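# Hang a hose across both wall hooks

## Task

Drape the hose so it rests in both hooks on the wall, hanging motionless with no part touching the floor; then open the grippers and back the robot away, so that the hooks alone hold the hose. The robot must stay upright and level the whole time; toppling or ending on a tilt counts as failure.

## Robot and tools

ROBOT. A two-armed mobile robot on a wheeled base with a central column and a tilting head. Folded, it measures 0.73 m long, 0.62 m wide and 1.88 m tall, with its front 0.40 m ahead of the column. The base drives straight or turns on the spot; it cannot strafe.

FRAMES. Base frame: origin on the floor under the column, midway between the drive wheels; x forward, y to the robot's left, z up. left_hand and right_hand are reported in this frame as the point where the fingers meet (the tips extend 8 mm further). A hand's z axis runs along the fingers (quat_wxyz maps (0,0,1) onto it) and its y axis along the opening. The odometry frame is the base frame as it stood at scene start. base_odometry counts only wheel rotation, so slip is counted as travel. Heading runs -3.142 to 3.142, positive to the left.

execute_actions. Argument "actions" is a list with one action, or an empty list, which only reports. The action can hold "base", "joints", or both; these start together and may finish at different times. "base" takes exactly one command, and it is a relative offset from where the base last measured itself: {"translate_m": d} drives d metres straight, forward positive, range -3 to 3; {"rotate_rad": d} turns d radians in place, counter-clockwise seen from above positive, range -3.2 to 3.2. Optional "speeds" caps the top speed for this action only: translate_m 0.05 to 0.8 m/s, rotate_rad 0.1 to 1 rad/s (defaults are the maxima). A base move needing over 8.667 s at its cap is refused. "joints" is a single dictionary of absolute targets keyed by joint name, both arms in the same dict, each arm named separately: head_tilt_rad -0.61 to 1.308 (0 level, positive looks down); left_joint1_rad and right_joint1_rad -2.879 to 2.879; joint2 0 to 3.141; joint3 0 to 3.019; joint4 -1.692 to 1.57; joint5 -1.57 to 1.57 (positive swings the hand to the robot's right); joint6 -2.094 to 2.094 (positive rolls clockwise seen from behind); left_gripper_m and right_gripper_m 0 to 0.093, the fingertip gap in metres. Joints left out may still be driving toward earlier targets. "cameras" picks images: cam_head_left, cam_head_right, cam_left_wrist, cam_right_wrist, nav_camera or "all"; null/omitted means all, [] means none. An unknown key, camera name or out-of-range value refuses the call and nothing moves.

wait: {"seconds": 0 to 10}; the robot keeps its last command and the result matches an empty action. zoom_image: {"camera", "region": [x0,y0,x1,y1]} in pixels of that camera's latest full image (origin top-left, at most 504 by 504). finished_scene: {"scene": current scene number} ends the scene for good; only call it once the hose hangs by itself and the robot has let go and backed off.

ARM GEOMETRY (approximate). With joint1 at -1.57 (left) or 1.57 (right) and joints 5, 6 at 0, the arm lies in a vertical plane aiming forward, 0.23 m beside the column. Let a = joint2 - 0.35, b = 1.05 + joint2 - joint3, c = b - joint4 (c = 1.57 means fingers straight down). Hand ahead = 0.12 + 0.39 sin a + 0.38 cos b + 0.25 cos c; height = 1.46 + 0.39 cos a - 0.38 sin b - 0.25 sin c. Example: joints 2,3,4 = 0.93, 0.78, 0.14 give 0.60 m ahead, 1.21 m up. Actual hands sit up to ~5 cm lower and nearer the column (~12 cm under heavy or distant loads); trust the reported hand positions. Reach is about 1 m from the shoulder, lowest about 0.47 m up; the floor is out of reach. Light loads (up to 0.3 kg) are fine with fingers down 0.6 m ahead at 0.65 to 1.6 m height; heavier or flatter-held loads sag. To grip, command an opening smaller than the object; "off_target" is then normal, and a reported opening staying 0.002 m or more above target means something is held. Fingers are 7 cm long; the gripper body is 10 by 7 cm.

FRICTION. Changes under about 0.03 rad (0.08 for joints 2, 3) may not move a joint though it says "done". Speeds do not slow arms; approach contact in ~0.05 rad steps from your last target.

RESULT LINES. base_status and joint_status give each motion's outcome: "done" (within tolerance; for the base, wheels turned fully even if slipping), "off_target", "time_out", "contact_stop" (base wheel stalled; back up 0.05 m before retrying or turning). "joint command not followed" with a "cause:" line means a self-collision check withheld that arm's targets; reverse each moved joint by at least 0.05 rad, or move the other arm away. on_its_own reports uncommanded behaviour; "held at" is the held target, not the position. A blocked arm keeps pushing; to relieve it, resend its reported joint positions as targets. turned_by_wheels vs turned_by_imu differing by over ~4% and 0.05 rad means a collision or slip. base_tilt gives forward/right lean in degrees (about 1 degree fixed bias); a drop in forward of 0.5 degrees during a move means the robot is leaning back, so reverse 0.05 m. wheel_motors_off = 1 means the wheels were cut after about 3 s of hard pushing; they stay off 2 s and the base will not hold. motor_effort lists the wheels only, in percent, with the peak in brackets. Joint torques and motor temperatures are listed per arm; MOTOR HOT appears from 85 °C, and at 100 °C that arm drops everything (OVER-TEMPERATURE FAULT, "limit_stop_at_motor_heat").

AVOID. Arm-on-arm impact or pressing, especially near the centre line; dropping or yanking the hose; long hard pushes against the wall or hooks; tipping the robot. After a reported stop, further motion calls in that same reply are skipped. Camera calibration (intrinsics and base-frame poses) is provided per camera and is only approximately accurate, worse for wrist cameras.

Each tool is called after "Call:" by a JSON object that holds its "api" and its "payload", one argument or row to a line.

## Session

Call:
{"api": "execute_actions", "payload": {
  "actions": []
}}

Scene clock: 0.00 s.
Joint torques (N m, as the arm reports them, + toward a larger angle): no reading
Motor temperatures (°C, as the motors report them): left_arm=[22 24 24 24 22 24] | right_arm=[22 23 24 23 25 23]
base_odometry: x=+0.000 y=+0.000 heading=+0.000 (m, m, rad; odometry frame)
turned_by_wheels: +0.000 (rad since the last result)
turned_by_imu: +0.000 (rad since the last result)
base_tilt: forward=-0.7 right=-0.3 (deg)
base_status: not commanded
joint_positions: head_tilt_rad=+0.887 left_joint1_rad=-1.566 left_joint2_rad=+0.871 left_joint3_rad=+0.413 left_joint4_rad=-0.929 left_joint5_rad=-0.038 left_joint6_rad=+0.013 left_gripper_m=+0.094 right_joint1_rad=+1.546 right_joint2_rad=+0.876 right_joint3_rad=+0.365 right_joint4_rad=-0.922 right_joint5_rad=-0.003 right_joint6_rad=-0.087 right_gripper_m=+0.095
joint_status: not commanded
wheel_motors_off: 0
motor_effort: left_wheel=+2 right_wheel=+4 (%)
left_hand: x=+0.1548 y=+0.2321 z=+1.2486 quat_wxyz=(+0.419, -0.012, -0.908, -0.016) (m; base frame)
right_hand: x=+0.1289 y=-0.2300 z=+1.2556 quat_wxyz=(+0.439, +0.028, -0.898, -0.013) (m; base frame)
pictures: cam_head_left, cam_head_right, cam_left_wrist, cam_right_wrist, nav_camera
Images, in order (width x height): cam_head_left 672x504, cam_head_right 672x504, cam_left_wrist 672x504, cam_right_wrist 672x504, nav_camera 672x504.

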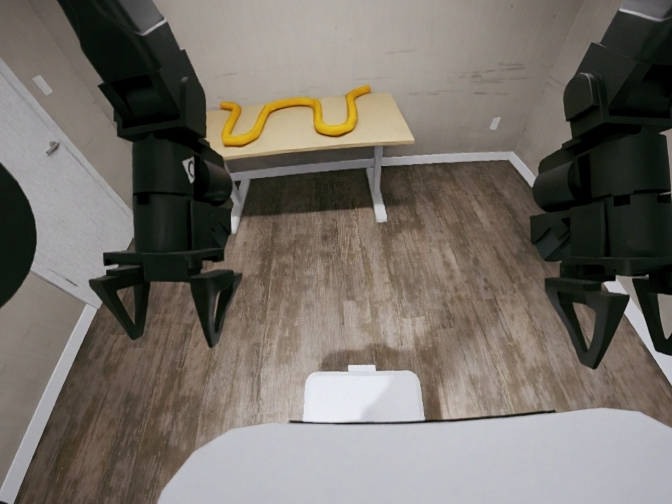

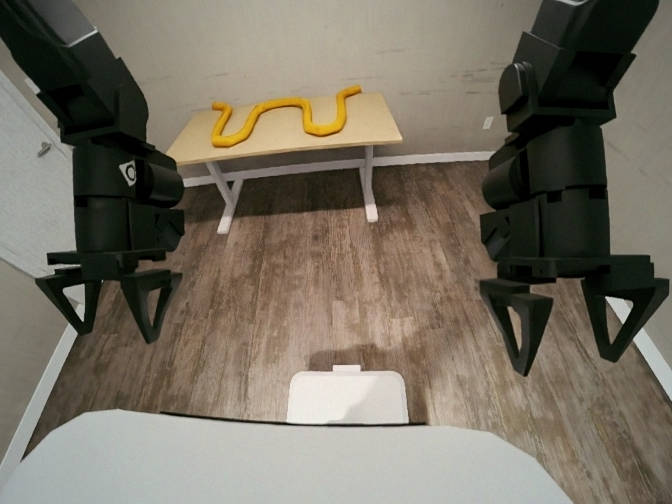

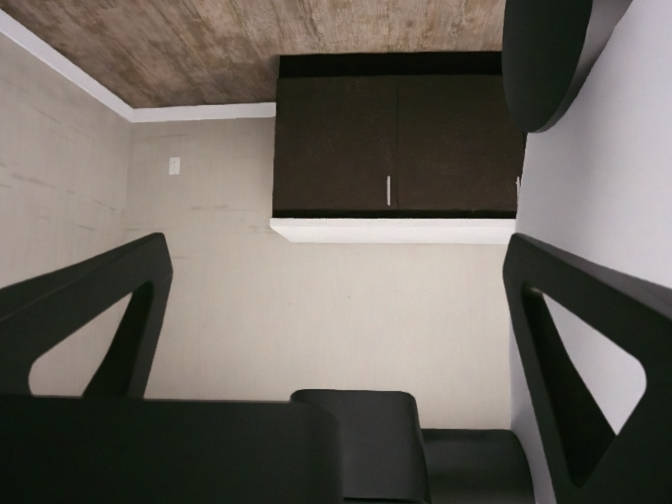

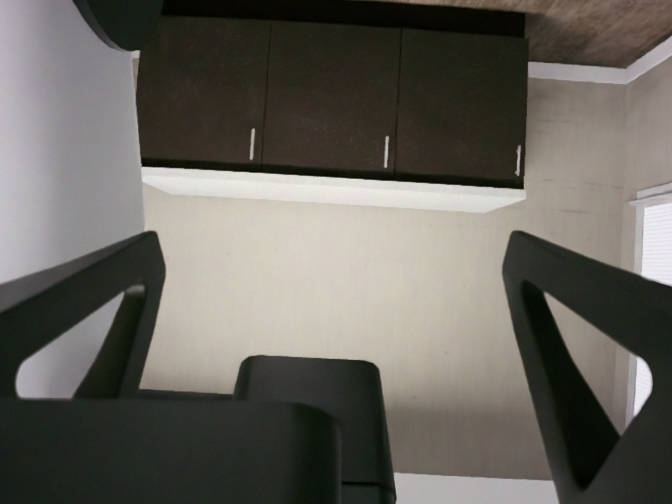

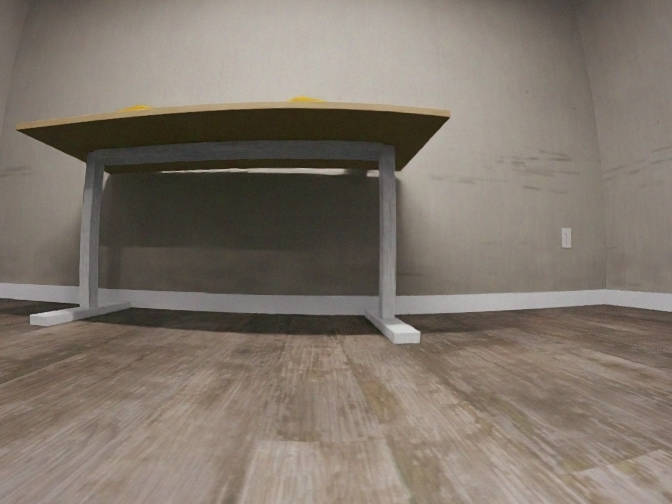

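Call:
{"api": "execute_actions", "payload": {
  "actions": [
    {"joints":{"head_tilt_rad":0.2}}
  ],
  "cameras": ["cam_head_left","cam_head_right"]
}}

Scene clock: 6.20 s.
Joint torques (N m, as the arm reports them, + toward a larger angle): left_arm=[-0.93 -6.5   0.02 -1.95 -0.08  0.02] | right_arm=[ 0.42 -5.31 -1.42 -1.6   0.03  0.14]
Motor temperatures (°C, as the motors report them): left_arm=[22 24 24 24 22 24] | right_arm=[22 24 24 23 25 23]
base_odometry: x=+0.000 y=+0.000 heading=+0.000 (m, m, rad; odometry frame)
turned_by_wheels: +0.000 (rad since the last result)
turned_by_imu: +0.000 (rad since the last result)
base_tilt: forward=-0.7 right=-0.2 (deg)
base_status: not commanded
joint_positions: head_tilt_rad=+0.220 left_joint1_rad=-1.566 left_joint2_rad=+0.871 left_joint3_rad=+0.413 left_joint4_rad=-0.929 left_joint5_rad=-0.038 left_joint6_rad=+0.013 left_gripper_m=+0.094 right_joint1_rad=+1.546 right_joint2_rad=+0.876 right_joint3_rad=+0.365 right_joint4_rad=-0.922 right_joint5_rad=-0.003 right_joint6_rad=-0.087 right_gripper_m=+0.095
joint_status: all done
wheel_motors_off: 0
motor_effort: left_wheel=+2(3) right_wheel=+4(4) (%)
left_hand: x=+0.1548 y=+0.2321 z=+1.2486 quat_wxyz=(+0.419, -0.012, -0.908, -0.016) (m; base frame)
right_hand: x=+0.1289 y=-0.2300 z=+1.2556 quat_wxyz=(+0.439, +0.028, -0.898, -0.013) (m; base frame)
pictures: cam_head_left, cam_head_right
camera_calibration (this result's frames):
cam_head_left: T_world_to_cam=[[0.0507999, -0.997265, -0.0536816, 0.109063], [-0.284071, 0.0371022, -0.958085, 1.48742], [0.957457, 0.06392, -0.281409, 0.318054], [0, 0, 0, 1]] pos_world=[0.112471, 0.0332478, 1.52044]
cam_head_right: T_world_to_cam=[[0.0447328, -0.997999, -0.044677, 0.0268354], [-0.261857, 0.0314445, -0.964594, 1.49494], [0.964069, 0.0548481, -0.259927, 0.286402], [0, 0, 0, 1]] pos_world=[0.11415, -0.0359346, 1.51765]
Images, in order (width x height): cam_head_left 672x504, cam_head_right 672x504.

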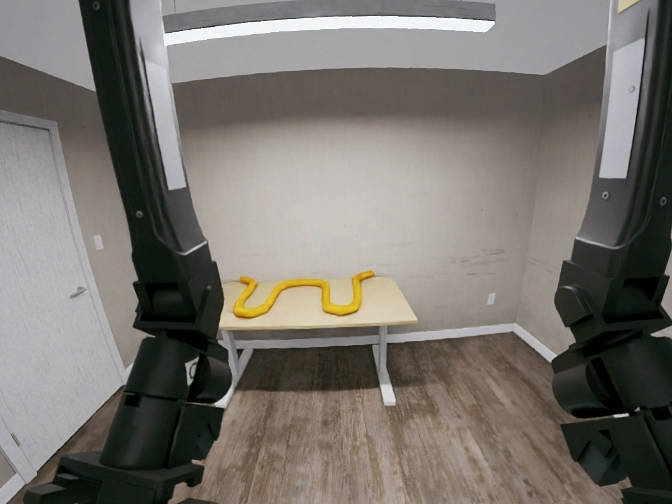

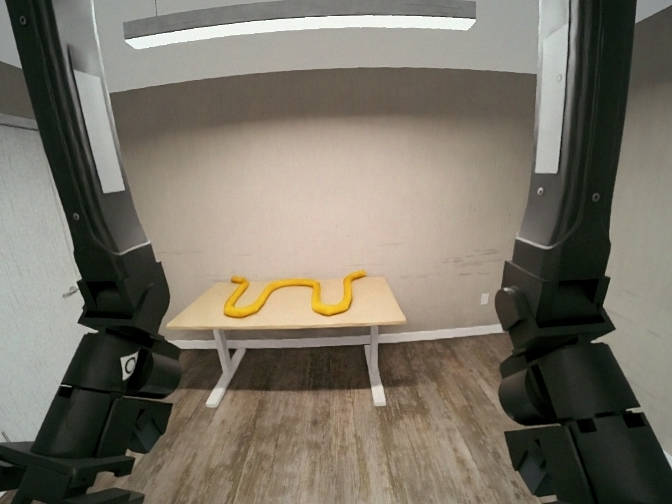

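Hooks aren't on this wall. Look right.

Call:
{"api": "execute_actions", "payload": {
  "actions": [
    {"base":{"rotate_rad":-1.4}}
  ],
  "cameras": ["cam_head_left","cam_head_right","cam_left_wrist","cam_right_wrist"]
}}

Scene clock: 12.93 s.
Joint torques (N m, as the arm reports them, + toward a larger angle): left_arm=[-0.91 -6.44  0.   -1.97 -0.08  0.03] | right_arm=[ 0.49 -5.3  -1.44 -1.62  0.03  0.15]
Motor temperatures (°C, as the motors report them): left_arm=[22 24 24 24 22 24] | right_arm=[22 24 24 23 25 23]
base_odometry: x=+0.000 y=+0.000 heading=-1.399 (m, m, rad; odometry frame)
turned_by_wheels: -1.399 (rad since the last result)
turned_by_imu: -1.406 (rad since the last result)
base_tilt: forward=-0.7 right=-0.2 (deg)
base_status: done
joint_positions: head_tilt_rad=+0.220 left_joint1_rad=-1.566 left_joint2_rad=+0.871 left_joint3_rad=+0.413 left_joint4_rad=-0.929 left_joint5_rad=-0.038 left_joint6_rad=+0.013 left_gripper_m=+0.094 right_joint1_rad=+1.546 right_joint2_rad=+0.876 right_joint3_rad=+0.365 right_joint4_rad=-0.922 right_joint5_rad=-0.003 right_joint6_rad=-0.087 right_gripper_m=+0.095
joint_status: not commanded
wheel_motors_off: 0
motor_effort: left_wheel=+5(34) right_wheel=-1(58) (%)
left_hand: x=+0.1548 y=+0.2321 z=+1.2486 quat_wxyz=(+0.419, -0.012, -0.908, -0.016) (m; base frame)
right_hand: x=+0.1289 y=-0.2300 z=+1.2556 quat_wxyz=(+0.439, +0.028, -0.898, -0.013) (m; base frame)
pictures: cam_head_left, cam_head_right, cam_left_wrist, cam_right_wrist
camera_calibration (this result's frames):
cam_head_left: T_world_to_cam=[[0.0508072, -0.997265, -0.0536747, 0.109052], [-0.283941, 0.0371022, -0.958124, 1.48748], [0.957495, 0.06392, -0.281279, 0.317852], [0, 0, 0, 1]] pos_world=[0.112473, 0.0332478, 1.52045]
cam_head_right: T_world_to_cam=[[0.0447389, -0.997999, -0.044671, 0.0268257], [-0.261726, 0.0314445, -0.96463, 1.49499], [0.964105, 0.0548481, -0.259796, 0.286199], [0, 0, 0, 1]] pos_world=[0.114153, -0.0359346, 1.51766]
Images, in order (width x height): cam_head_left 672x504, cam_head_right 672x504, cam_left_wrist 672x504, cam_right_wrist 672x504.

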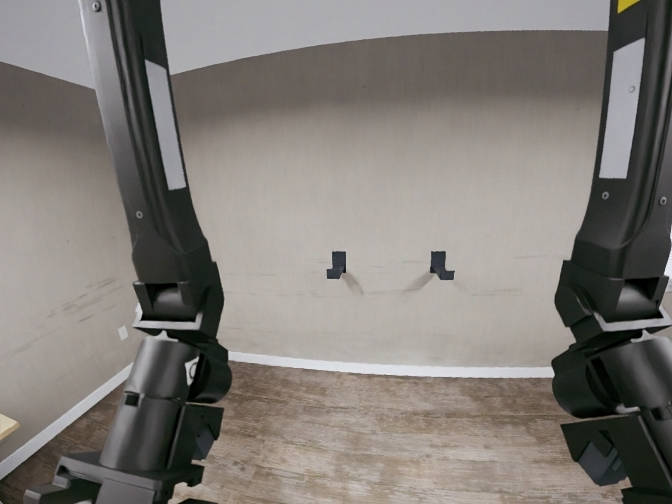

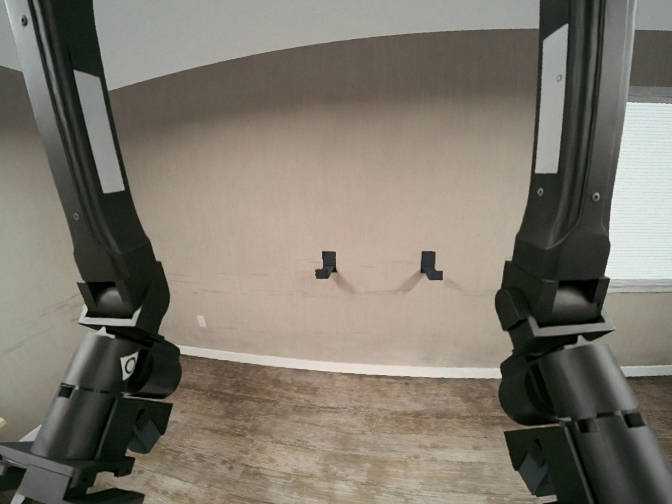

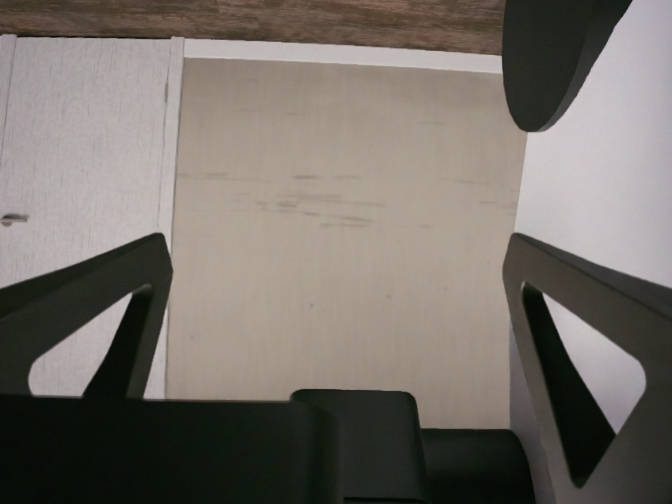

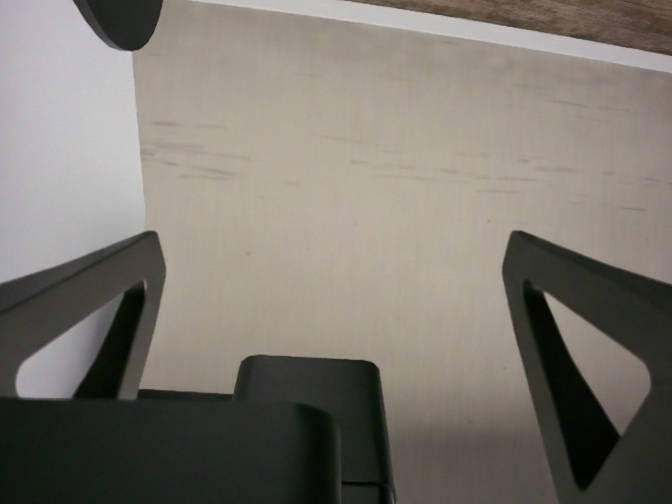

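Call:
{"api": "zoom_image", "payload": {
  "camera": "cam_head_left",
  "region": [300, 230, 480, 390]
}}

Region (300, 230, 480, 390) of cam_head_left's 672x504 image, scaled by 2.800, with more detail than that image has.

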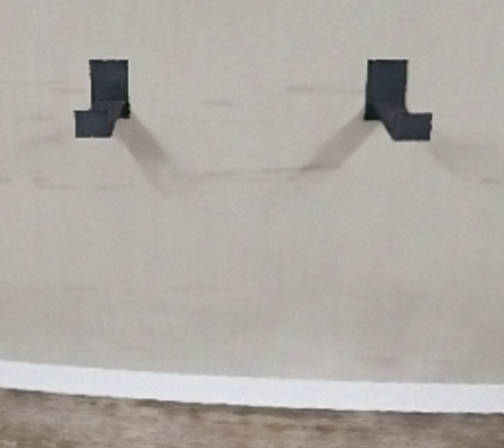

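Call:
{"api": "execute_actions", "payload": {
  "actions": [
    {"base":{"rotate_rad":1.95},"joints":{"head_tilt_rad":0.75}}
  ],
  "cameras": []
}}

Call:
{"api": "execute_actions", "payload": {
  "actions": [
    {"base":{"translate_m":0.8}}
  ],
  "cameras": []
}}

Call:
{"api": "execute_actions", "payload": {
  "actions": [
    {"base":{"rotate_rad":-0.51},"joints":{"left_joint1_rad":-1.2,"right_joint1_rad":1.2}}
  ],
  "cameras": ["cam_head_left","cam_head_right","nav_camera"]
}}

Scene clock: 65.80 s.
Joint torques (N m, as the arm reports them, + toward a larger angle): left_arm=[-0.92 -6.5   0.12 -1.97 -0.08  0.03] | right_arm=[ 0.54 -5.41 -1.36 -1.59  0.02  0.14]
Motor temperatures (°C, as the motors report them): left_arm=[22 24 24 24 22 24] | right_arm=[22 24 24 24 25 23]
base_odometry: x=+0.000 y=+0.000 heading=+0.550 (m, m, rad; odometry frame)
turned_by_wheels: +1.949 (rad since the last result)
turned_by_imu: +1.955 (rad since the last result)
base_tilt: forward=-0.7 right=-0.2 (deg)
base_status: done
joint_positions: head_tilt_rad=+0.752 left_joint1_rad=-1.566 left_joint2_rad=+0.871 left_joint3_rad=+0.413 left_joint4_rad=-0.929 left_joint5_rad=-0.038 left_joint6_rad=+0.013 left_gripper_m=+0.095 right_joint1_rad=+1.546 right_joint2_rad=+0.876 right_joint3_rad=+0.365 right_joint4_rad=-0.922 right_joint5_rad=-0.003 right_joint6_rad=-0.087 right_gripper_m=+0.095
joint_status: all done
wheel_motors_off: 0
motor_effort: left_wheel=-2(49) right_wheel=+2(56) (%)
left_hand: x=+0.1548 y=+0.2321 z=+1.2486 quat_wxyz=(+0.419, -0.012, -0.908, -0.016) (m; base frame)
right_hand: x=+0.1289 y=-0.2300 z=+1.2556 quat_wxyz=(+0.439, +0.028, -0.898, -0.013) (m; base frame)
pictures: none
No camera images: the call's "cameras" was empty. Leave "cameras" out to get every camera's image.

Scene clock: 68.77 s.
Joint torques (N m, as the arm reports them, + toward a larger angle): left_arm=[-0.97 -6.61 -0.18 -1.92 -0.08  0.03] | right_arm=[ 0.44 -5.14 -1.52 -1.65  0.03  0.15]
Motor temperatures (°C, as the motors report them): left_arm=[22 24 24 24 22 24] | right_arm=[22 24 24 24 25 23]
base_odometry: x=+0.682 y=+0.419 heading=+0.550 (m, m, rad; odometry frame)
turned_by_wheels: +0.001 (rad since the last result)
turned_by_imu: +0.001 (rad since the last result)
base_tilt: forward=-0.7 right=-0.2 (deg)
base_status: done
joint_positions: head_tilt_rad=+0.753 left_joint1_rad=-1.566 left_joint2_rad=+0.870 left_joint3_rad=+0.415 left_joint4_rad=-0.929 left_joint5_rad=-0.038 left_joint6_rad=+0.013 left_gripper_m=+0.095 right_joint1_rad=+1.546 right_joint2_rad=+0.876 right_joint3_rad=+0.366 right_joint4_rad=-0.922 right_joint5_rad=-0.003 right_joint6_rad=-0.087 right_gripper_m=+0.095
joint_status: not commanded
wheel_motors_off: 0
motor_effort: left_wheel=+0(79) right_wheel=-1(65) (%)
left_hand: x=+0.1562 y=+0.2321 z=+1.2483 quat_wxyz=(+0.417, -0.012, -0.909, -0.016) (m; base frame)
right_hand: x=+0.1299 y=-0.2300 z=+1.2552 quat_wxyz=(+0.438, +0.028, -0.898, -0.013) (m; base frame)
pictures: none
No camera images: the call's "cameras" was empty. Leave "cameras" out to get every camera's image.

Scene clock: 70.50 s.
Joint torques (N m, as the arm reports them, + toward a larger angle): left_arm=[-0.13 -6.12  0.11 -1.89 -0.31  0.  ] | right_arm=[-0.91 -5.05 -1.28 -1.48  0.27  0.17]
Motor temperatures (°C, as the motors report them): left_arm=[22 24 24 24 22 24] | right_arm=[22 24 24 24 25 23]
base_odometry: x=+0.682 y=+0.419 heading=+0.041 (m, m, rad; odometry frame)
turned_by_wheels: -0.509 (rad since the last result)
turned_by_imu: -0.506 (rad since the last result)
base_tilt: forward=-0.7 right=-0.2 (deg)
base_status: done
joint_positions: head_tilt_rad=+0.753 left_joint1_rad=-1.198 left_joint2_rad=+0.870 left_joint3_rad=+0.415 left_joint4_rad=-0.929 left_joint5_rad=-0.038 left_joint6_rad=+0.013 left_gripper_m=+0.095 right_joint1_rad=+1.205 right_joint2_rad=+0.876 right_joint3_rad=+0.366 right_joint4_rad=-0.922 right_joint5_rad=-0.003 right_joint6_rad=-0.087 right_gripper_m=+0.095
joint_status: all done
wheel_motors_off: 0
motor_effort: left_wheel=+3(54) right_wheel=-2(64) (%)
left_hand: x=+0.1476 y=+0.3102 z=+1.2632 quat_wxyz=(+0.414, +0.138, -0.892, -0.122) (m; base frame)
right_hand: x=+0.1234 y=-0.2963 z=+1.2666 quat_wxyz=(+0.435, -0.113, -0.890, +0.082) (m; base frame)
pictures: cam_head_left, cam_head_right, nav_camera
camera_calibration (this result's frames):
cam_head_left: T_world_to_cam=[[0.016454, -0.997265, -0.0720528, 0.139072], [-0.731702, 0.0371022, -0.680614, 1.0825], [0.681426, 0.06392, -0.72909, 1.02128], [0, 0, 0, 1]] pos_world=[0.0938497, 0.0332478, 1.49139]
cam_head_right: T_world_to_cam=[[0.0158073, -0.997999, -0.0612143, 0.0537491], [-0.715882, 0.0314445, -0.697512, 1.10634], [0.698042, 0.0548481, -0.713953, 0.998904], [0, 0, 0, 1]] pos_world=[0.0938809, -0.0359346, 1.48814]
Images, in order (width x height): cam_head_left 672x504, cam_head_right 672x504, nav_camera 672x504.

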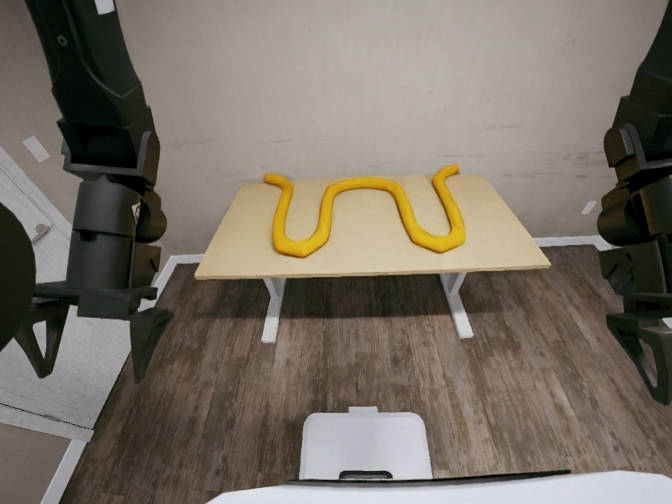

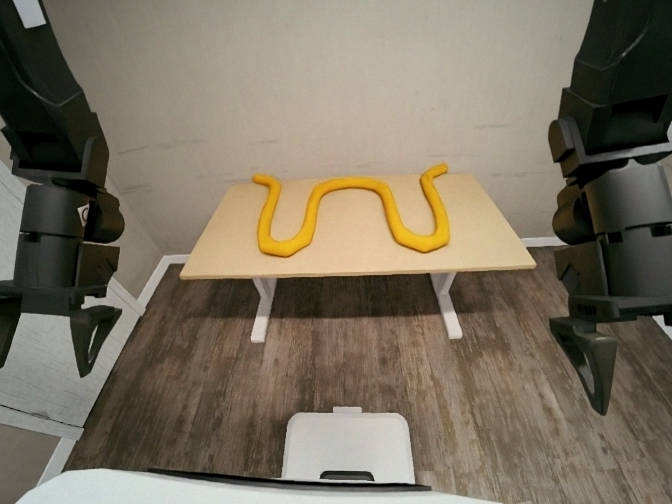

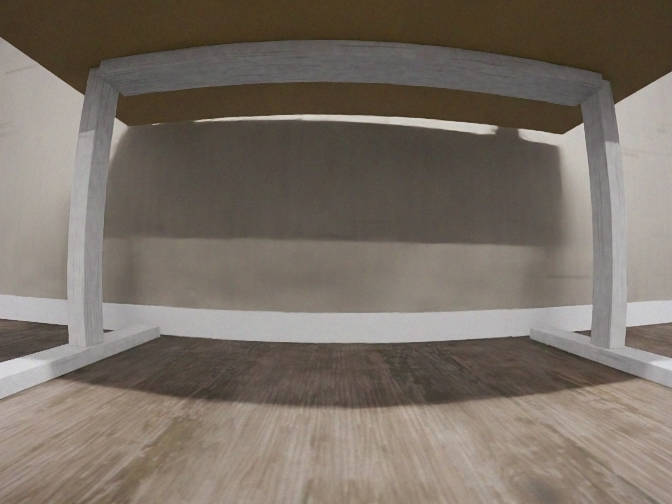

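Call:
{"api": "execute_actions", "payload": {
  "actions": [
    {"joints":{"head_tilt_rad":1.0,"left_joint1_rad":-1.5,"left_joint2_rad":1.75,"left_joint3_rad":1.25,"left_joint4_rad":0.0,"left_joint5_rad":0,"left_joint6_rad":-1.57,"right_joint1_rad":1.45,"right_joint2_rad":1.75,"right_joint3_rad":1.25,"right_joint4_rad":0.0,"right_joint5_rad":0,"right_joint6_rad":1.57}}
  ],
  "cameras": []
}}

Scene clock: 113.77 s.
Joint torques (N m, as the arm reports them, + toward a larger angle): left_arm=[  0.53 -15.4    1.12  -0.06  -0.14  -0.1 ] | right_arm=[ -1.35 -14.17   0.23   0.83   0.26   0.28]
Motor temperatures (°C, as the motors report them): left_arm=[22 25 24 24 22 24] | right_arm=[22 24 24 24 25 23]
base_odometry: x=+0.682 y=+0.419 heading=+0.041 (m, m, rad; odometry frame)
turned_by_wheels: +0.000 (rad since the last result)
turned_by_imu: +0.000 (rad since the last result)
base_tilt: forward=-0.7 right=-0.3 (deg)
base_status: not commanded
joint_positions: head_tilt_rad=+1.000 left_joint1_rad=-1.506 left_joint2_rad=+1.760 left_joint3_rad=+1.245 left_joint4_rad=-0.009 left_joint5_rad=-0.002 left_joint6_rad=-1.554 left_gripper_m=+0.095 right_joint1_rad=+1.451 right_joint2_rad=+1.758 right_joint3_rad=+1.245 right_joint4_rad=-0.010 right_joint5_rad=-0.001 right_joint6_rad=+1.558 right_gripper_m=+0.095
joint_status: all done
wheel_motors_off: 0
motor_effort: left_wheel=+7(12) right_wheel=-6(7) (%)
left_hand: x=+0.5064 y=+0.2705 z=+0.8897 quat_wxyz=(-0.020, +0.712, -0.701, -0.021) (m; base frame)
right_hand: x=+0.5049 y=-0.3098 z=+0.8936 quat_wxyz=(-0.036, -0.723, -0.689, +0.037) (m; base frame)
pictures: none
No camera images: the call's "cameras" was empty. Leave "cameras" out to get every camera's image.

Call:
{"api": "execute_actions", "payload": {
  "actions": [
    {"base":{"translate_m":0.3}}
  ],
  "cameras": ["cam_head_left","cam_left_wrist","cam_right_wrist"]
}}

Scene clock: 120.40 s.
Joint torques (N m, as the arm reports them, + toward a larger angle): left_arm=[  0.15 -15.66   0.62  -0.15  -0.14  -0.1 ] | right_arm=[ -1.37 -14.33  -0.09   0.74   0.26   0.27]
Motor temperatures (°C, as the motors report them): left_arm=[22 25 24 24 22 24] | right_arm=[22 25 24 23 25 23]
base_odometry: x=+0.982 y=+0.431 heading=+0.039 (m, m, rad; odometry frame)
turned_by_wheels: -0.002 (rad since the last result)
turned_by_imu: -0.003 (rad since the last result)
base_tilt: forward=-0.7 right=-0.3 (deg)
base_status: done
joint_positions: head_tilt_rad=+1.001 left_joint1_rad=-1.505 left_joint2_rad=+1.755 left_joint3_rad=+1.252 left_joint4_rad=-0.006 left_joint5_rad=-0.002 left_joint6_rad=-1.554 left_gripper_m=+0.095 right_joint1_rad=+1.450 right_joint2_rad=+1.753 right_joint3_rad=+1.252 right_joint4_rad=-0.009 right_joint5_rad=-0.001 right_joint6_rad=+1.558 right_gripper_m=+0.095
joint_status: not commanded
wheel_motors_off: 0
motor_effort: left_wheel=-1(67) right_wheel=+1(74) (%)
left_hand: x=+0.5142 y=+0.2715 z=+0.8919 quat_wxyz=(-0.026, +0.712, -0.701, -0.016) (m; base frame)
right_hand: x=+0.5128 y=-0.3103 z=+0.8957 quat_wxyz=(-0.041, -0.723, -0.689, +0.032) (m; base frame)
pictures: cam_head_left, cam_left_wrist, cam_right_wrist
camera_calibration (this result's frames):
cam_head_left: T_world_to_cam=[[-0.00172118, -0.997265, -0.0738876, 0.142806], [-0.876287, 0.0371022, -0.480358, 0.781335], [0.481786, 0.06392, -0.873955, 1.25436], [0, 0, 0, 1]] pos_world=[0.0805887, 0.0332478, 1.48212]
cam_left_wrist: T_world_to_cam=[[0.999577, 0.0287679, 0.00429861, -0.52403], [0.0217927, -0.838556, 0.544379, -0.267605], [0.0192653, -0.544055, -0.838828, 1.00851], [0, 0, 0, 1]] pos_world=[0.510211, 0.339356, 0.993894]
cam_right_wrist: T_world_to_cam=[[-0.998546, 0.0510152, -0.0174124, 0.54115], [0.0353886, 0.864065, 0.502135, -0.190713], [0.040662, 0.500789, -0.864614, 1.03411], [0, 0, 0, 1]] pos_world=[0.505063, -0.380689, 0.999292]
Images, in order (width x height): cam_head_left 672x504, cam_left_wrist 672x504, cam_right_wrist 672x504.

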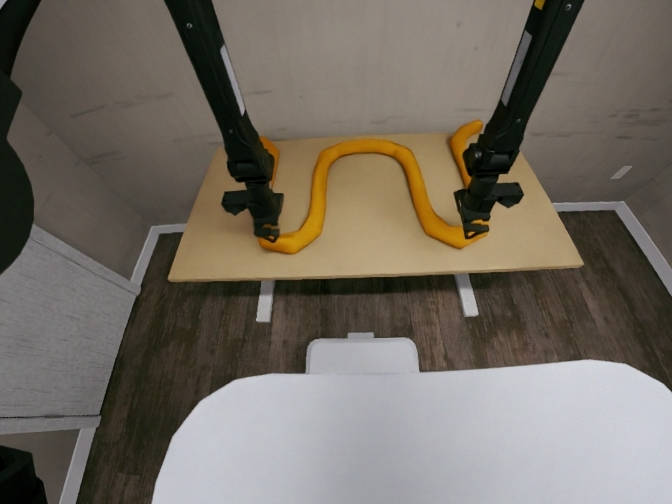

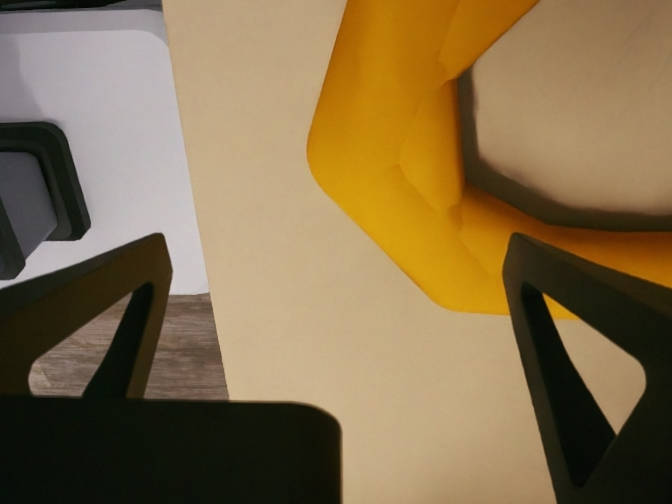

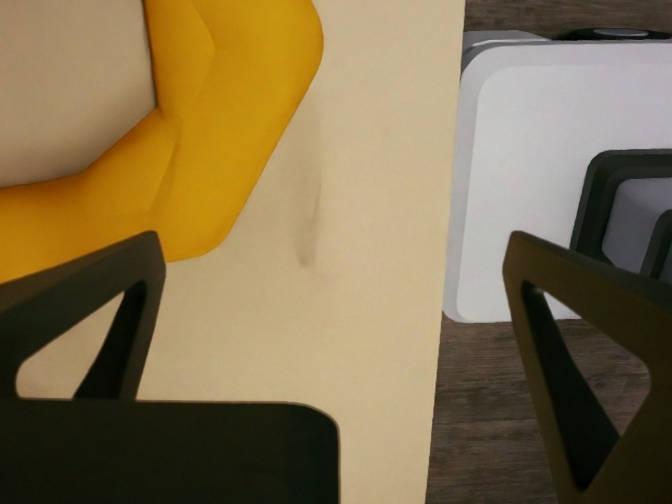

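Call:
{"api": "execute_actions", "payload": {
  "actions": [
    {"joints":{"left_joint1_rad":-1.47,"left_joint2_rad":1.92,"left_joint3_rad":1.5,"left_joint4_rad":-0.09,"left_joint6_rad":-1.37,"right_joint2_rad":1.93,"right_joint3_rad":1.57,"right_joint4_rad":-0.16,"right_joint6_rad":2.05}}
  ],
  "cameras": ["cam_head_left","cam_left_wrist","cam_right_wrist"]
}}

Scene clock: 151.53 s.
Joint torques (N m, as the arm reports them, + toward a larger angle): left_arm=[  0.66 -17.13   2.01  -0.69  -0.16   0.15] | right_arm=[ -1.66 -15.49   1.6   -0.17   0.24   0.27]
Motor temperatures (°C, as the motors report them): left_arm=[22 27 24 24 22 24] | right_arm=[22 27 24 23 25 23]
base_odometry: x=+0.982 y=+0.431 heading=+0.039 (m, m, rad; odometry frame)
turned_by_wheels: +0.000 (rad since the last result)
turned_by_imu: +0.000 (rad since the last result)
base_tilt: forward=-0.7 right=-0.2 (deg)
base_status: not commanded
joint_positions: head_tilt_rad=+1.001 left_joint1_rad=-1.469 left_joint2_rad=+1.932 left_joint3_rad=+1.490 left_joint4_rad=-0.083 left_joint5_rad=-0.002 left_joint6_rad=-1.385 left_gripper_m=+0.095 right_joint1_rad=+1.450 right_joint2_rad=+1.934 right_joint3_rad=+1.562 right_joint4_rad=-0.150 right_joint5_rad=-0.001 right_joint6_rad=+2.038 right_gripper_m=+0.095
joint_status: all done
wheel_motors_off: 0
motor_effort: left_wheel=-2(2) right_wheel=+2(3) (%)
left_hand: x=+0.5373 y=+0.3036 z=+0.8273 quat_wxyz=(-0.028, +0.657, -0.752, -0.035) (m; base frame)
right_hand: x=+0.5638 y=-0.3201 z=+0.8313 quat_wxyz=(-0.044, -0.866, -0.498, +0.026) (m; base frame)
pictures: cam_head_left, cam_left_wrist, cam_right_wrist
camera_calibration (this result's frames):
cam_head_left: T_world_to_cam=[[-0.00172118, -0.997265, -0.0738876, 0.142806], [-0.876287, 0.0371022, -0.480358, 0.781335], [0.481786, 0.06392, -0.873955, 1.25436], [0, 0, 0, 1]] pos_world=[0.0805887, 0.0332478, 1.48212]
cam_left_wrist: T_world_to_cam=[[0.992462, -0.119865, -0.0255143, -0.474157], [-0.089302, -0.849933, 0.519267, -0.122144], [-0.0839277, -0.513075, -0.854231, 1.03017], [0, 0, 0, 1]] pos_world=[0.546135, 0.367904, 0.931329]
cam_right_wrist: T_world_to_cam=[[-0.861745, 0.504592, -0.052745, 0.688954], [0.410116, 0.754031, 0.513071, -0.407298], [0.298663, 0.420505, -0.856724, 0.803604], [0, 0, 0, 1]] pos_world=[0.520736, -0.378445, 0.933778]
Images, in order (width x height): cam_head_left 672x504, cam_left_wrist 672x504, cam_right_wrist 672x504.

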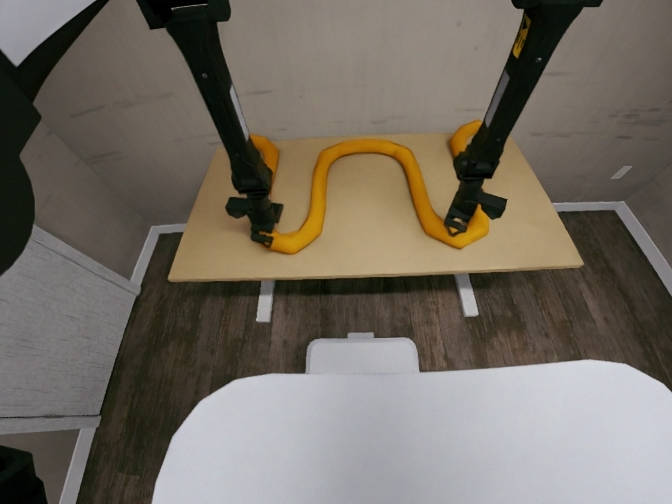

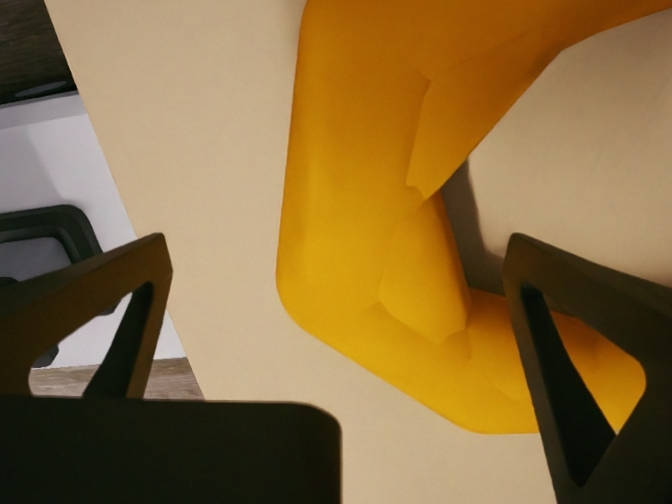

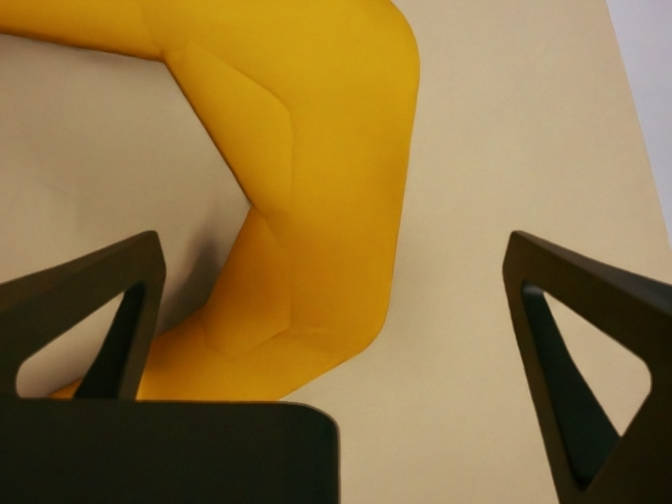

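Call:
{"api": "execute_actions", "payload": {
  "actions": [
    {"joints":{"left_joint1_rad":-1.5,"left_joint2_rad":1.99,"left_joint3_rad":1.63,"left_joint4_rad":-0.145,"right_joint1_rad":1.48,"right_joint2_rad":2.0,"right_joint3_rad":1.7,"right_joint4_rad":-0.21}}
  ],
  "cameras": ["cam_left_wrist","cam_right_wrist"]
}}

Scene clock: 169.63 s.
Joint torques (N m, as the arm reports them, + toward a larger angle): left_arm=[  0.   -16.86   2.35  -0.58  -0.15   0.15] | right_arm=[ -0.53 -15.71   2.51  -0.09   0.23   0.27]
Motor temperatures (°C, as the motors report them): left_arm=[22 28 25 24 22 24] | right_arm=[22 28 25 23 25 23]
base_odometry: x=+0.982 y=+0.431 heading=+0.039 (m, m, rad; odometry frame)
turned_by_wheels: +0.000 (rad since the last result)
turned_by_imu: +0.000 (rad since the last result)
base_tilt: forward=-0.7 right=-0.2 (deg)
base_status: not commanded
joint_positions: head_tilt_rad=+1.001 left_joint1_rad=-1.499 left_joint2_rad=+1.986 left_joint3_rad=+1.623 left_joint4_rad=-0.140 left_joint5_rad=-0.002 left_joint6_rad=-1.385 left_gripper_m=+0.095 right_joint1_rad=+1.472 right_joint2_rad=+2.000 right_joint3_rad=+1.687 right_joint4_rad=-0.202 right_joint5_rad=-0.001 right_joint6_rad=+2.038 right_gripper_m=+0.095
joint_status: all done
wheel_motors_off: 0
motor_effort: left_wheel=-1(4) right_wheel=+3(3) (%)
left_hand: x=+0.5733 y=+0.2825 z=+0.8087 quat_wxyz=(-0.029, +0.652, -0.758, -0.018) (m; base frame)
right_hand: x=+0.5871 y=-0.3063 z=+0.8083 quat_wxyz=(-0.038, -0.863, -0.503, +0.019) (m; base frame)
pictures: cam_left_wrist, cam_right_wrist
camera_calibration (this result's frames):
cam_left_wrist: T_world_to_cam=[[0.990596, -0.13682, 0.000322336, -0.527865], [-0.115496, -0.834938, 0.538088, -0.131599], [-0.073352, -0.533065, -0.842888, 0.996905], [0, 0, 0, 1]] pos_world=[0.580827, 0.349315, 0.911262]
cam_right_wrist: T_world_to_cam=[[-0.867062, 0.495693, -0.0499183, 0.698956], [0.397814, 0.749186, 0.529588, -0.423084], [0.299911, 0.439328, -0.846785, 0.76818], [0, 0, 0, 1]] pos_world=[0.543962, -0.366982, 0.909434]
Images, in order (width x height): cam_left_wrist 672x504, cam_right_wrist 672x504.

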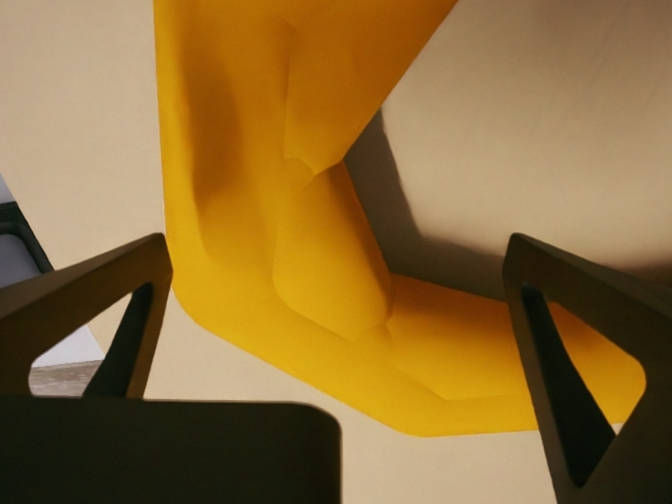

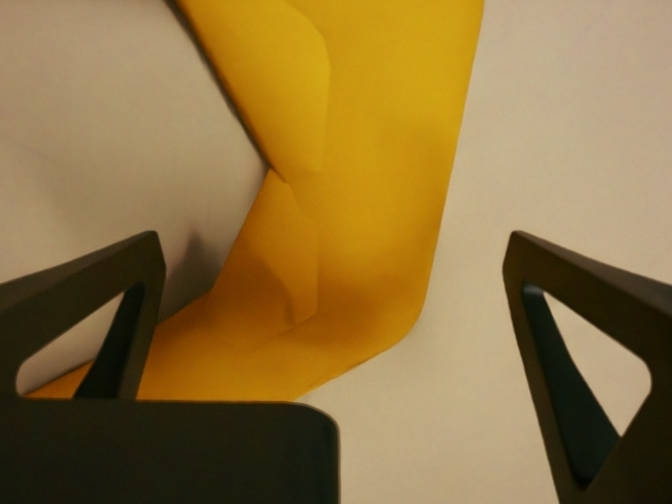

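Call:
{"api": "execute_actions", "payload": {
  "actions": [
    {"base":{"translate_m":-0.012},"joints":{"left_joint4_rad":-0.22}}
  ],
  "cameras": ["cam_left_wrist","cam_right_wrist"]
}}

Scene clock: 177.83 s.
Joint torques (N m, as the arm reports them, + toward a larger angle): left_arm=[ -0.35 -17.21   1.92  -0.63  -0.15   0.14] | right_arm=[ -0.61 -15.92   2.07  -0.08   0.23   0.27]
Motor temperatures (°C, as the motors report them): left_arm=[22 28 25 24 22 24] | right_arm=[22 28 25 23 25 23]
base_odometry: x=+0.970 y=+0.430 heading=+0.039 (m, m, rad; odometry frame)
turned_by_wheels: +0.000 (rad since the last result)
turned_by_imu: +0.000 (rad since the last result)
base_tilt: forward=-0.6 right=-0.2 (deg)
base_status: done
joint_positions: head_tilt_rad=+1.001 left_joint1_rad=-1.499 left_joint2_rad=+1.989 left_joint3_rad=+1.627 left_joint4_rad=-0.217 left_joint5_rad=-0.002 left_joint6_rad=-1.385 left_gripper_m=+0.095 right_joint1_rad=+1.472 right_joint2_rad=+2.002 right_joint3_rad=+1.692 right_joint4_rad=-0.202 right_joint5_rad=-0.001 right_joint6_rad=+2.038 right_gripper_m=+0.095
joint_status: all done
wheel_motors_off: 0
motor_effort: left_wheel=-1(42) right_wheel=-1(31) (%)
left_hand: x=+0.5544 y=+0.2819 z=+0.8077 quat_wxyz=(+0.001, +0.652, -0.757, -0.042) (m; base frame)
right_hand: x=+0.5891 y=-0.3065 z=+0.8081 quat_wxyz=(-0.039, -0.863, -0.503, +0.017) (m; base frame)
pictures: cam_left_wrist, cam_right_wrist
camera_calibration (this result's frames):
cam_left_wrist: T_world_to_cam=[[0.988375, -0.132237, -0.0750245, -0.448401], [-0.0700121, -0.833894, 0.547467, -0.166842], [-0.134958, -0.53585, -0.833458, 1.02166], [0, 0, 0, 1]] pos_world=[0.569388, 0.349034, 0.909212]
cam_right_wrist: T_world_to_cam=[[-0.867036, 0.495458, -0.0526263, 0.702821], [0.396008, 0.74937, 0.53068, -0.423384], [0.302366, 0.439279, -0.845937, 0.765243], [0, 0, 0, 1]] pos_world=[0.545651, -0.367102, 0.909015]
Images, in order (width x height): cam_left_wrist 672x504, cam_right_wrist 672x504.

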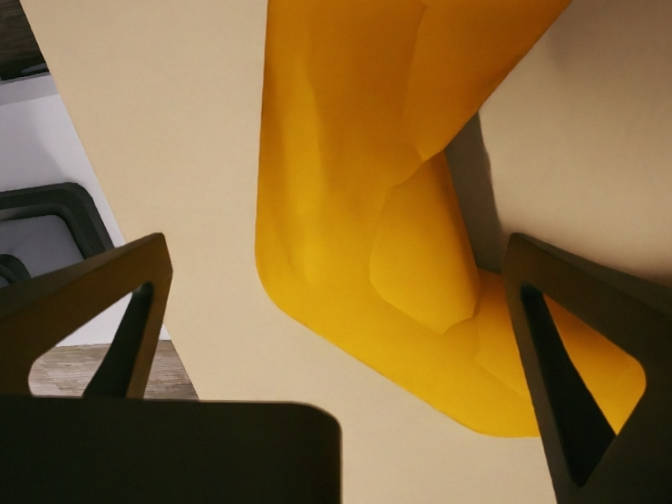

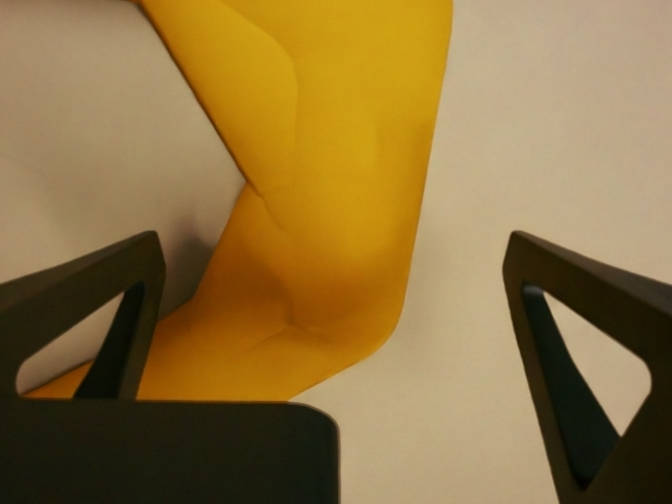

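Call:
{"api": "execute_actions", "payload": {
  "actions": [
    {"joints":{"left_joint2_rad":2.09,"left_joint3_rad":1.745,"right_joint2_rad":2.1,"right_joint3_rad":1.815}}
  ],
  "cameras": ["cam_left_wrist","cam_right_wrist"]
}}

Scene clock: 183.63 s.
Joint torques (N m, as the arm reports them, + toward a larger angle): left_arm=[  0.22 -17.13   2.17  -0.51  -0.15   0.15] | right_arm=[ -0.62 -15.91   2.21  -0.07   0.23   0.27]
Motor temperatures (°C, as the motors report them): left_arm=[22 28 25 24 22 24] | right_arm=[22 29 25 23 25 23]
base_odometry: x=+0.970 y=+0.430 heading=+0.039 (m, m, rad; odometry frame)
turned_by_wheels: +0.000 (rad since the last result)
turned_by_imu: +0.000 (rad since the last result)
base_tilt: forward=-0.7 right=-0.3 (deg)
base_status: not commanded
joint_positions: head_tilt_rad=+1.001 left_joint1_rad=-1.499 left_joint2_rad=+2.088 left_joint3_rad=+1.741 left_joint4_rad=-0.217 left_joint5_rad=-0.002 left_joint6_rad=-1.385 left_gripper_m=+0.095 right_joint1_rad=+1.472 right_joint2_rad=+2.099 right_joint3_rad=+1.808 right_joint4_rad=-0.202 right_joint5_rad=-0.001 right_joint6_rad=+2.038 right_gripper_m=+0.095
joint_status: all done
wheel_motors_off: 0
motor_effort: left_wheel=-1(0) right_wheel=+0(1) (%)
left_hand: x=+0.5592 y=+0.2844 z=+0.7707 quat_wxyz=(-0.005, +0.652, -0.757, -0.037) (m; base frame)
right_hand: x=+0.5958 y=-0.3098 z=+0.7728 quat_wxyz=(-0.044, -0.863, -0.503, +0.009) (m; base frame)
pictures: cam_left_wrist, cam_right_wrist
camera_calibration (this result's frames):
cam_left_wrist: T_world_to_cam=[[0.989278, -0.133132, -0.0600462, -0.467397], [-0.0791182, -0.834121, 0.545878, -0.137824], [-0.122759, -0.535274, -0.83571, 0.987554], [0, 0, 0, 1]] pos_world=[0.572713, 0.351425, 0.872479]
cam_right_wrist: T_world_to_cam=[[-0.866686, 0.493982, -0.0695471, 0.720885], [0.384645, 0.750513, 0.537381, -0.402883], [0.317652, 0.43899, -0.840467, 0.721466], [0, 0, 0, 1]] pos_world=[0.550573, -0.370451, 0.873005]
Images, in order (width x height): cam_left_wrist 672x504, cam_right_wrist 672x504.

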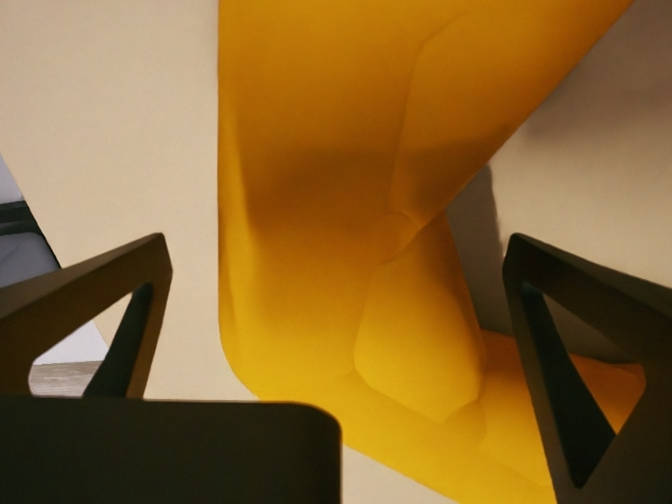

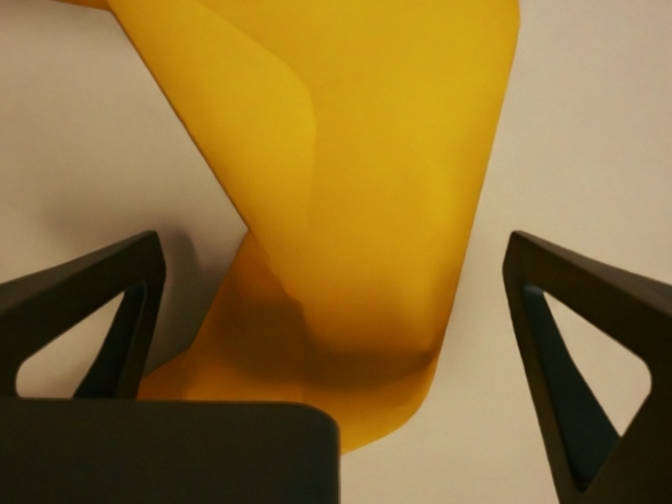

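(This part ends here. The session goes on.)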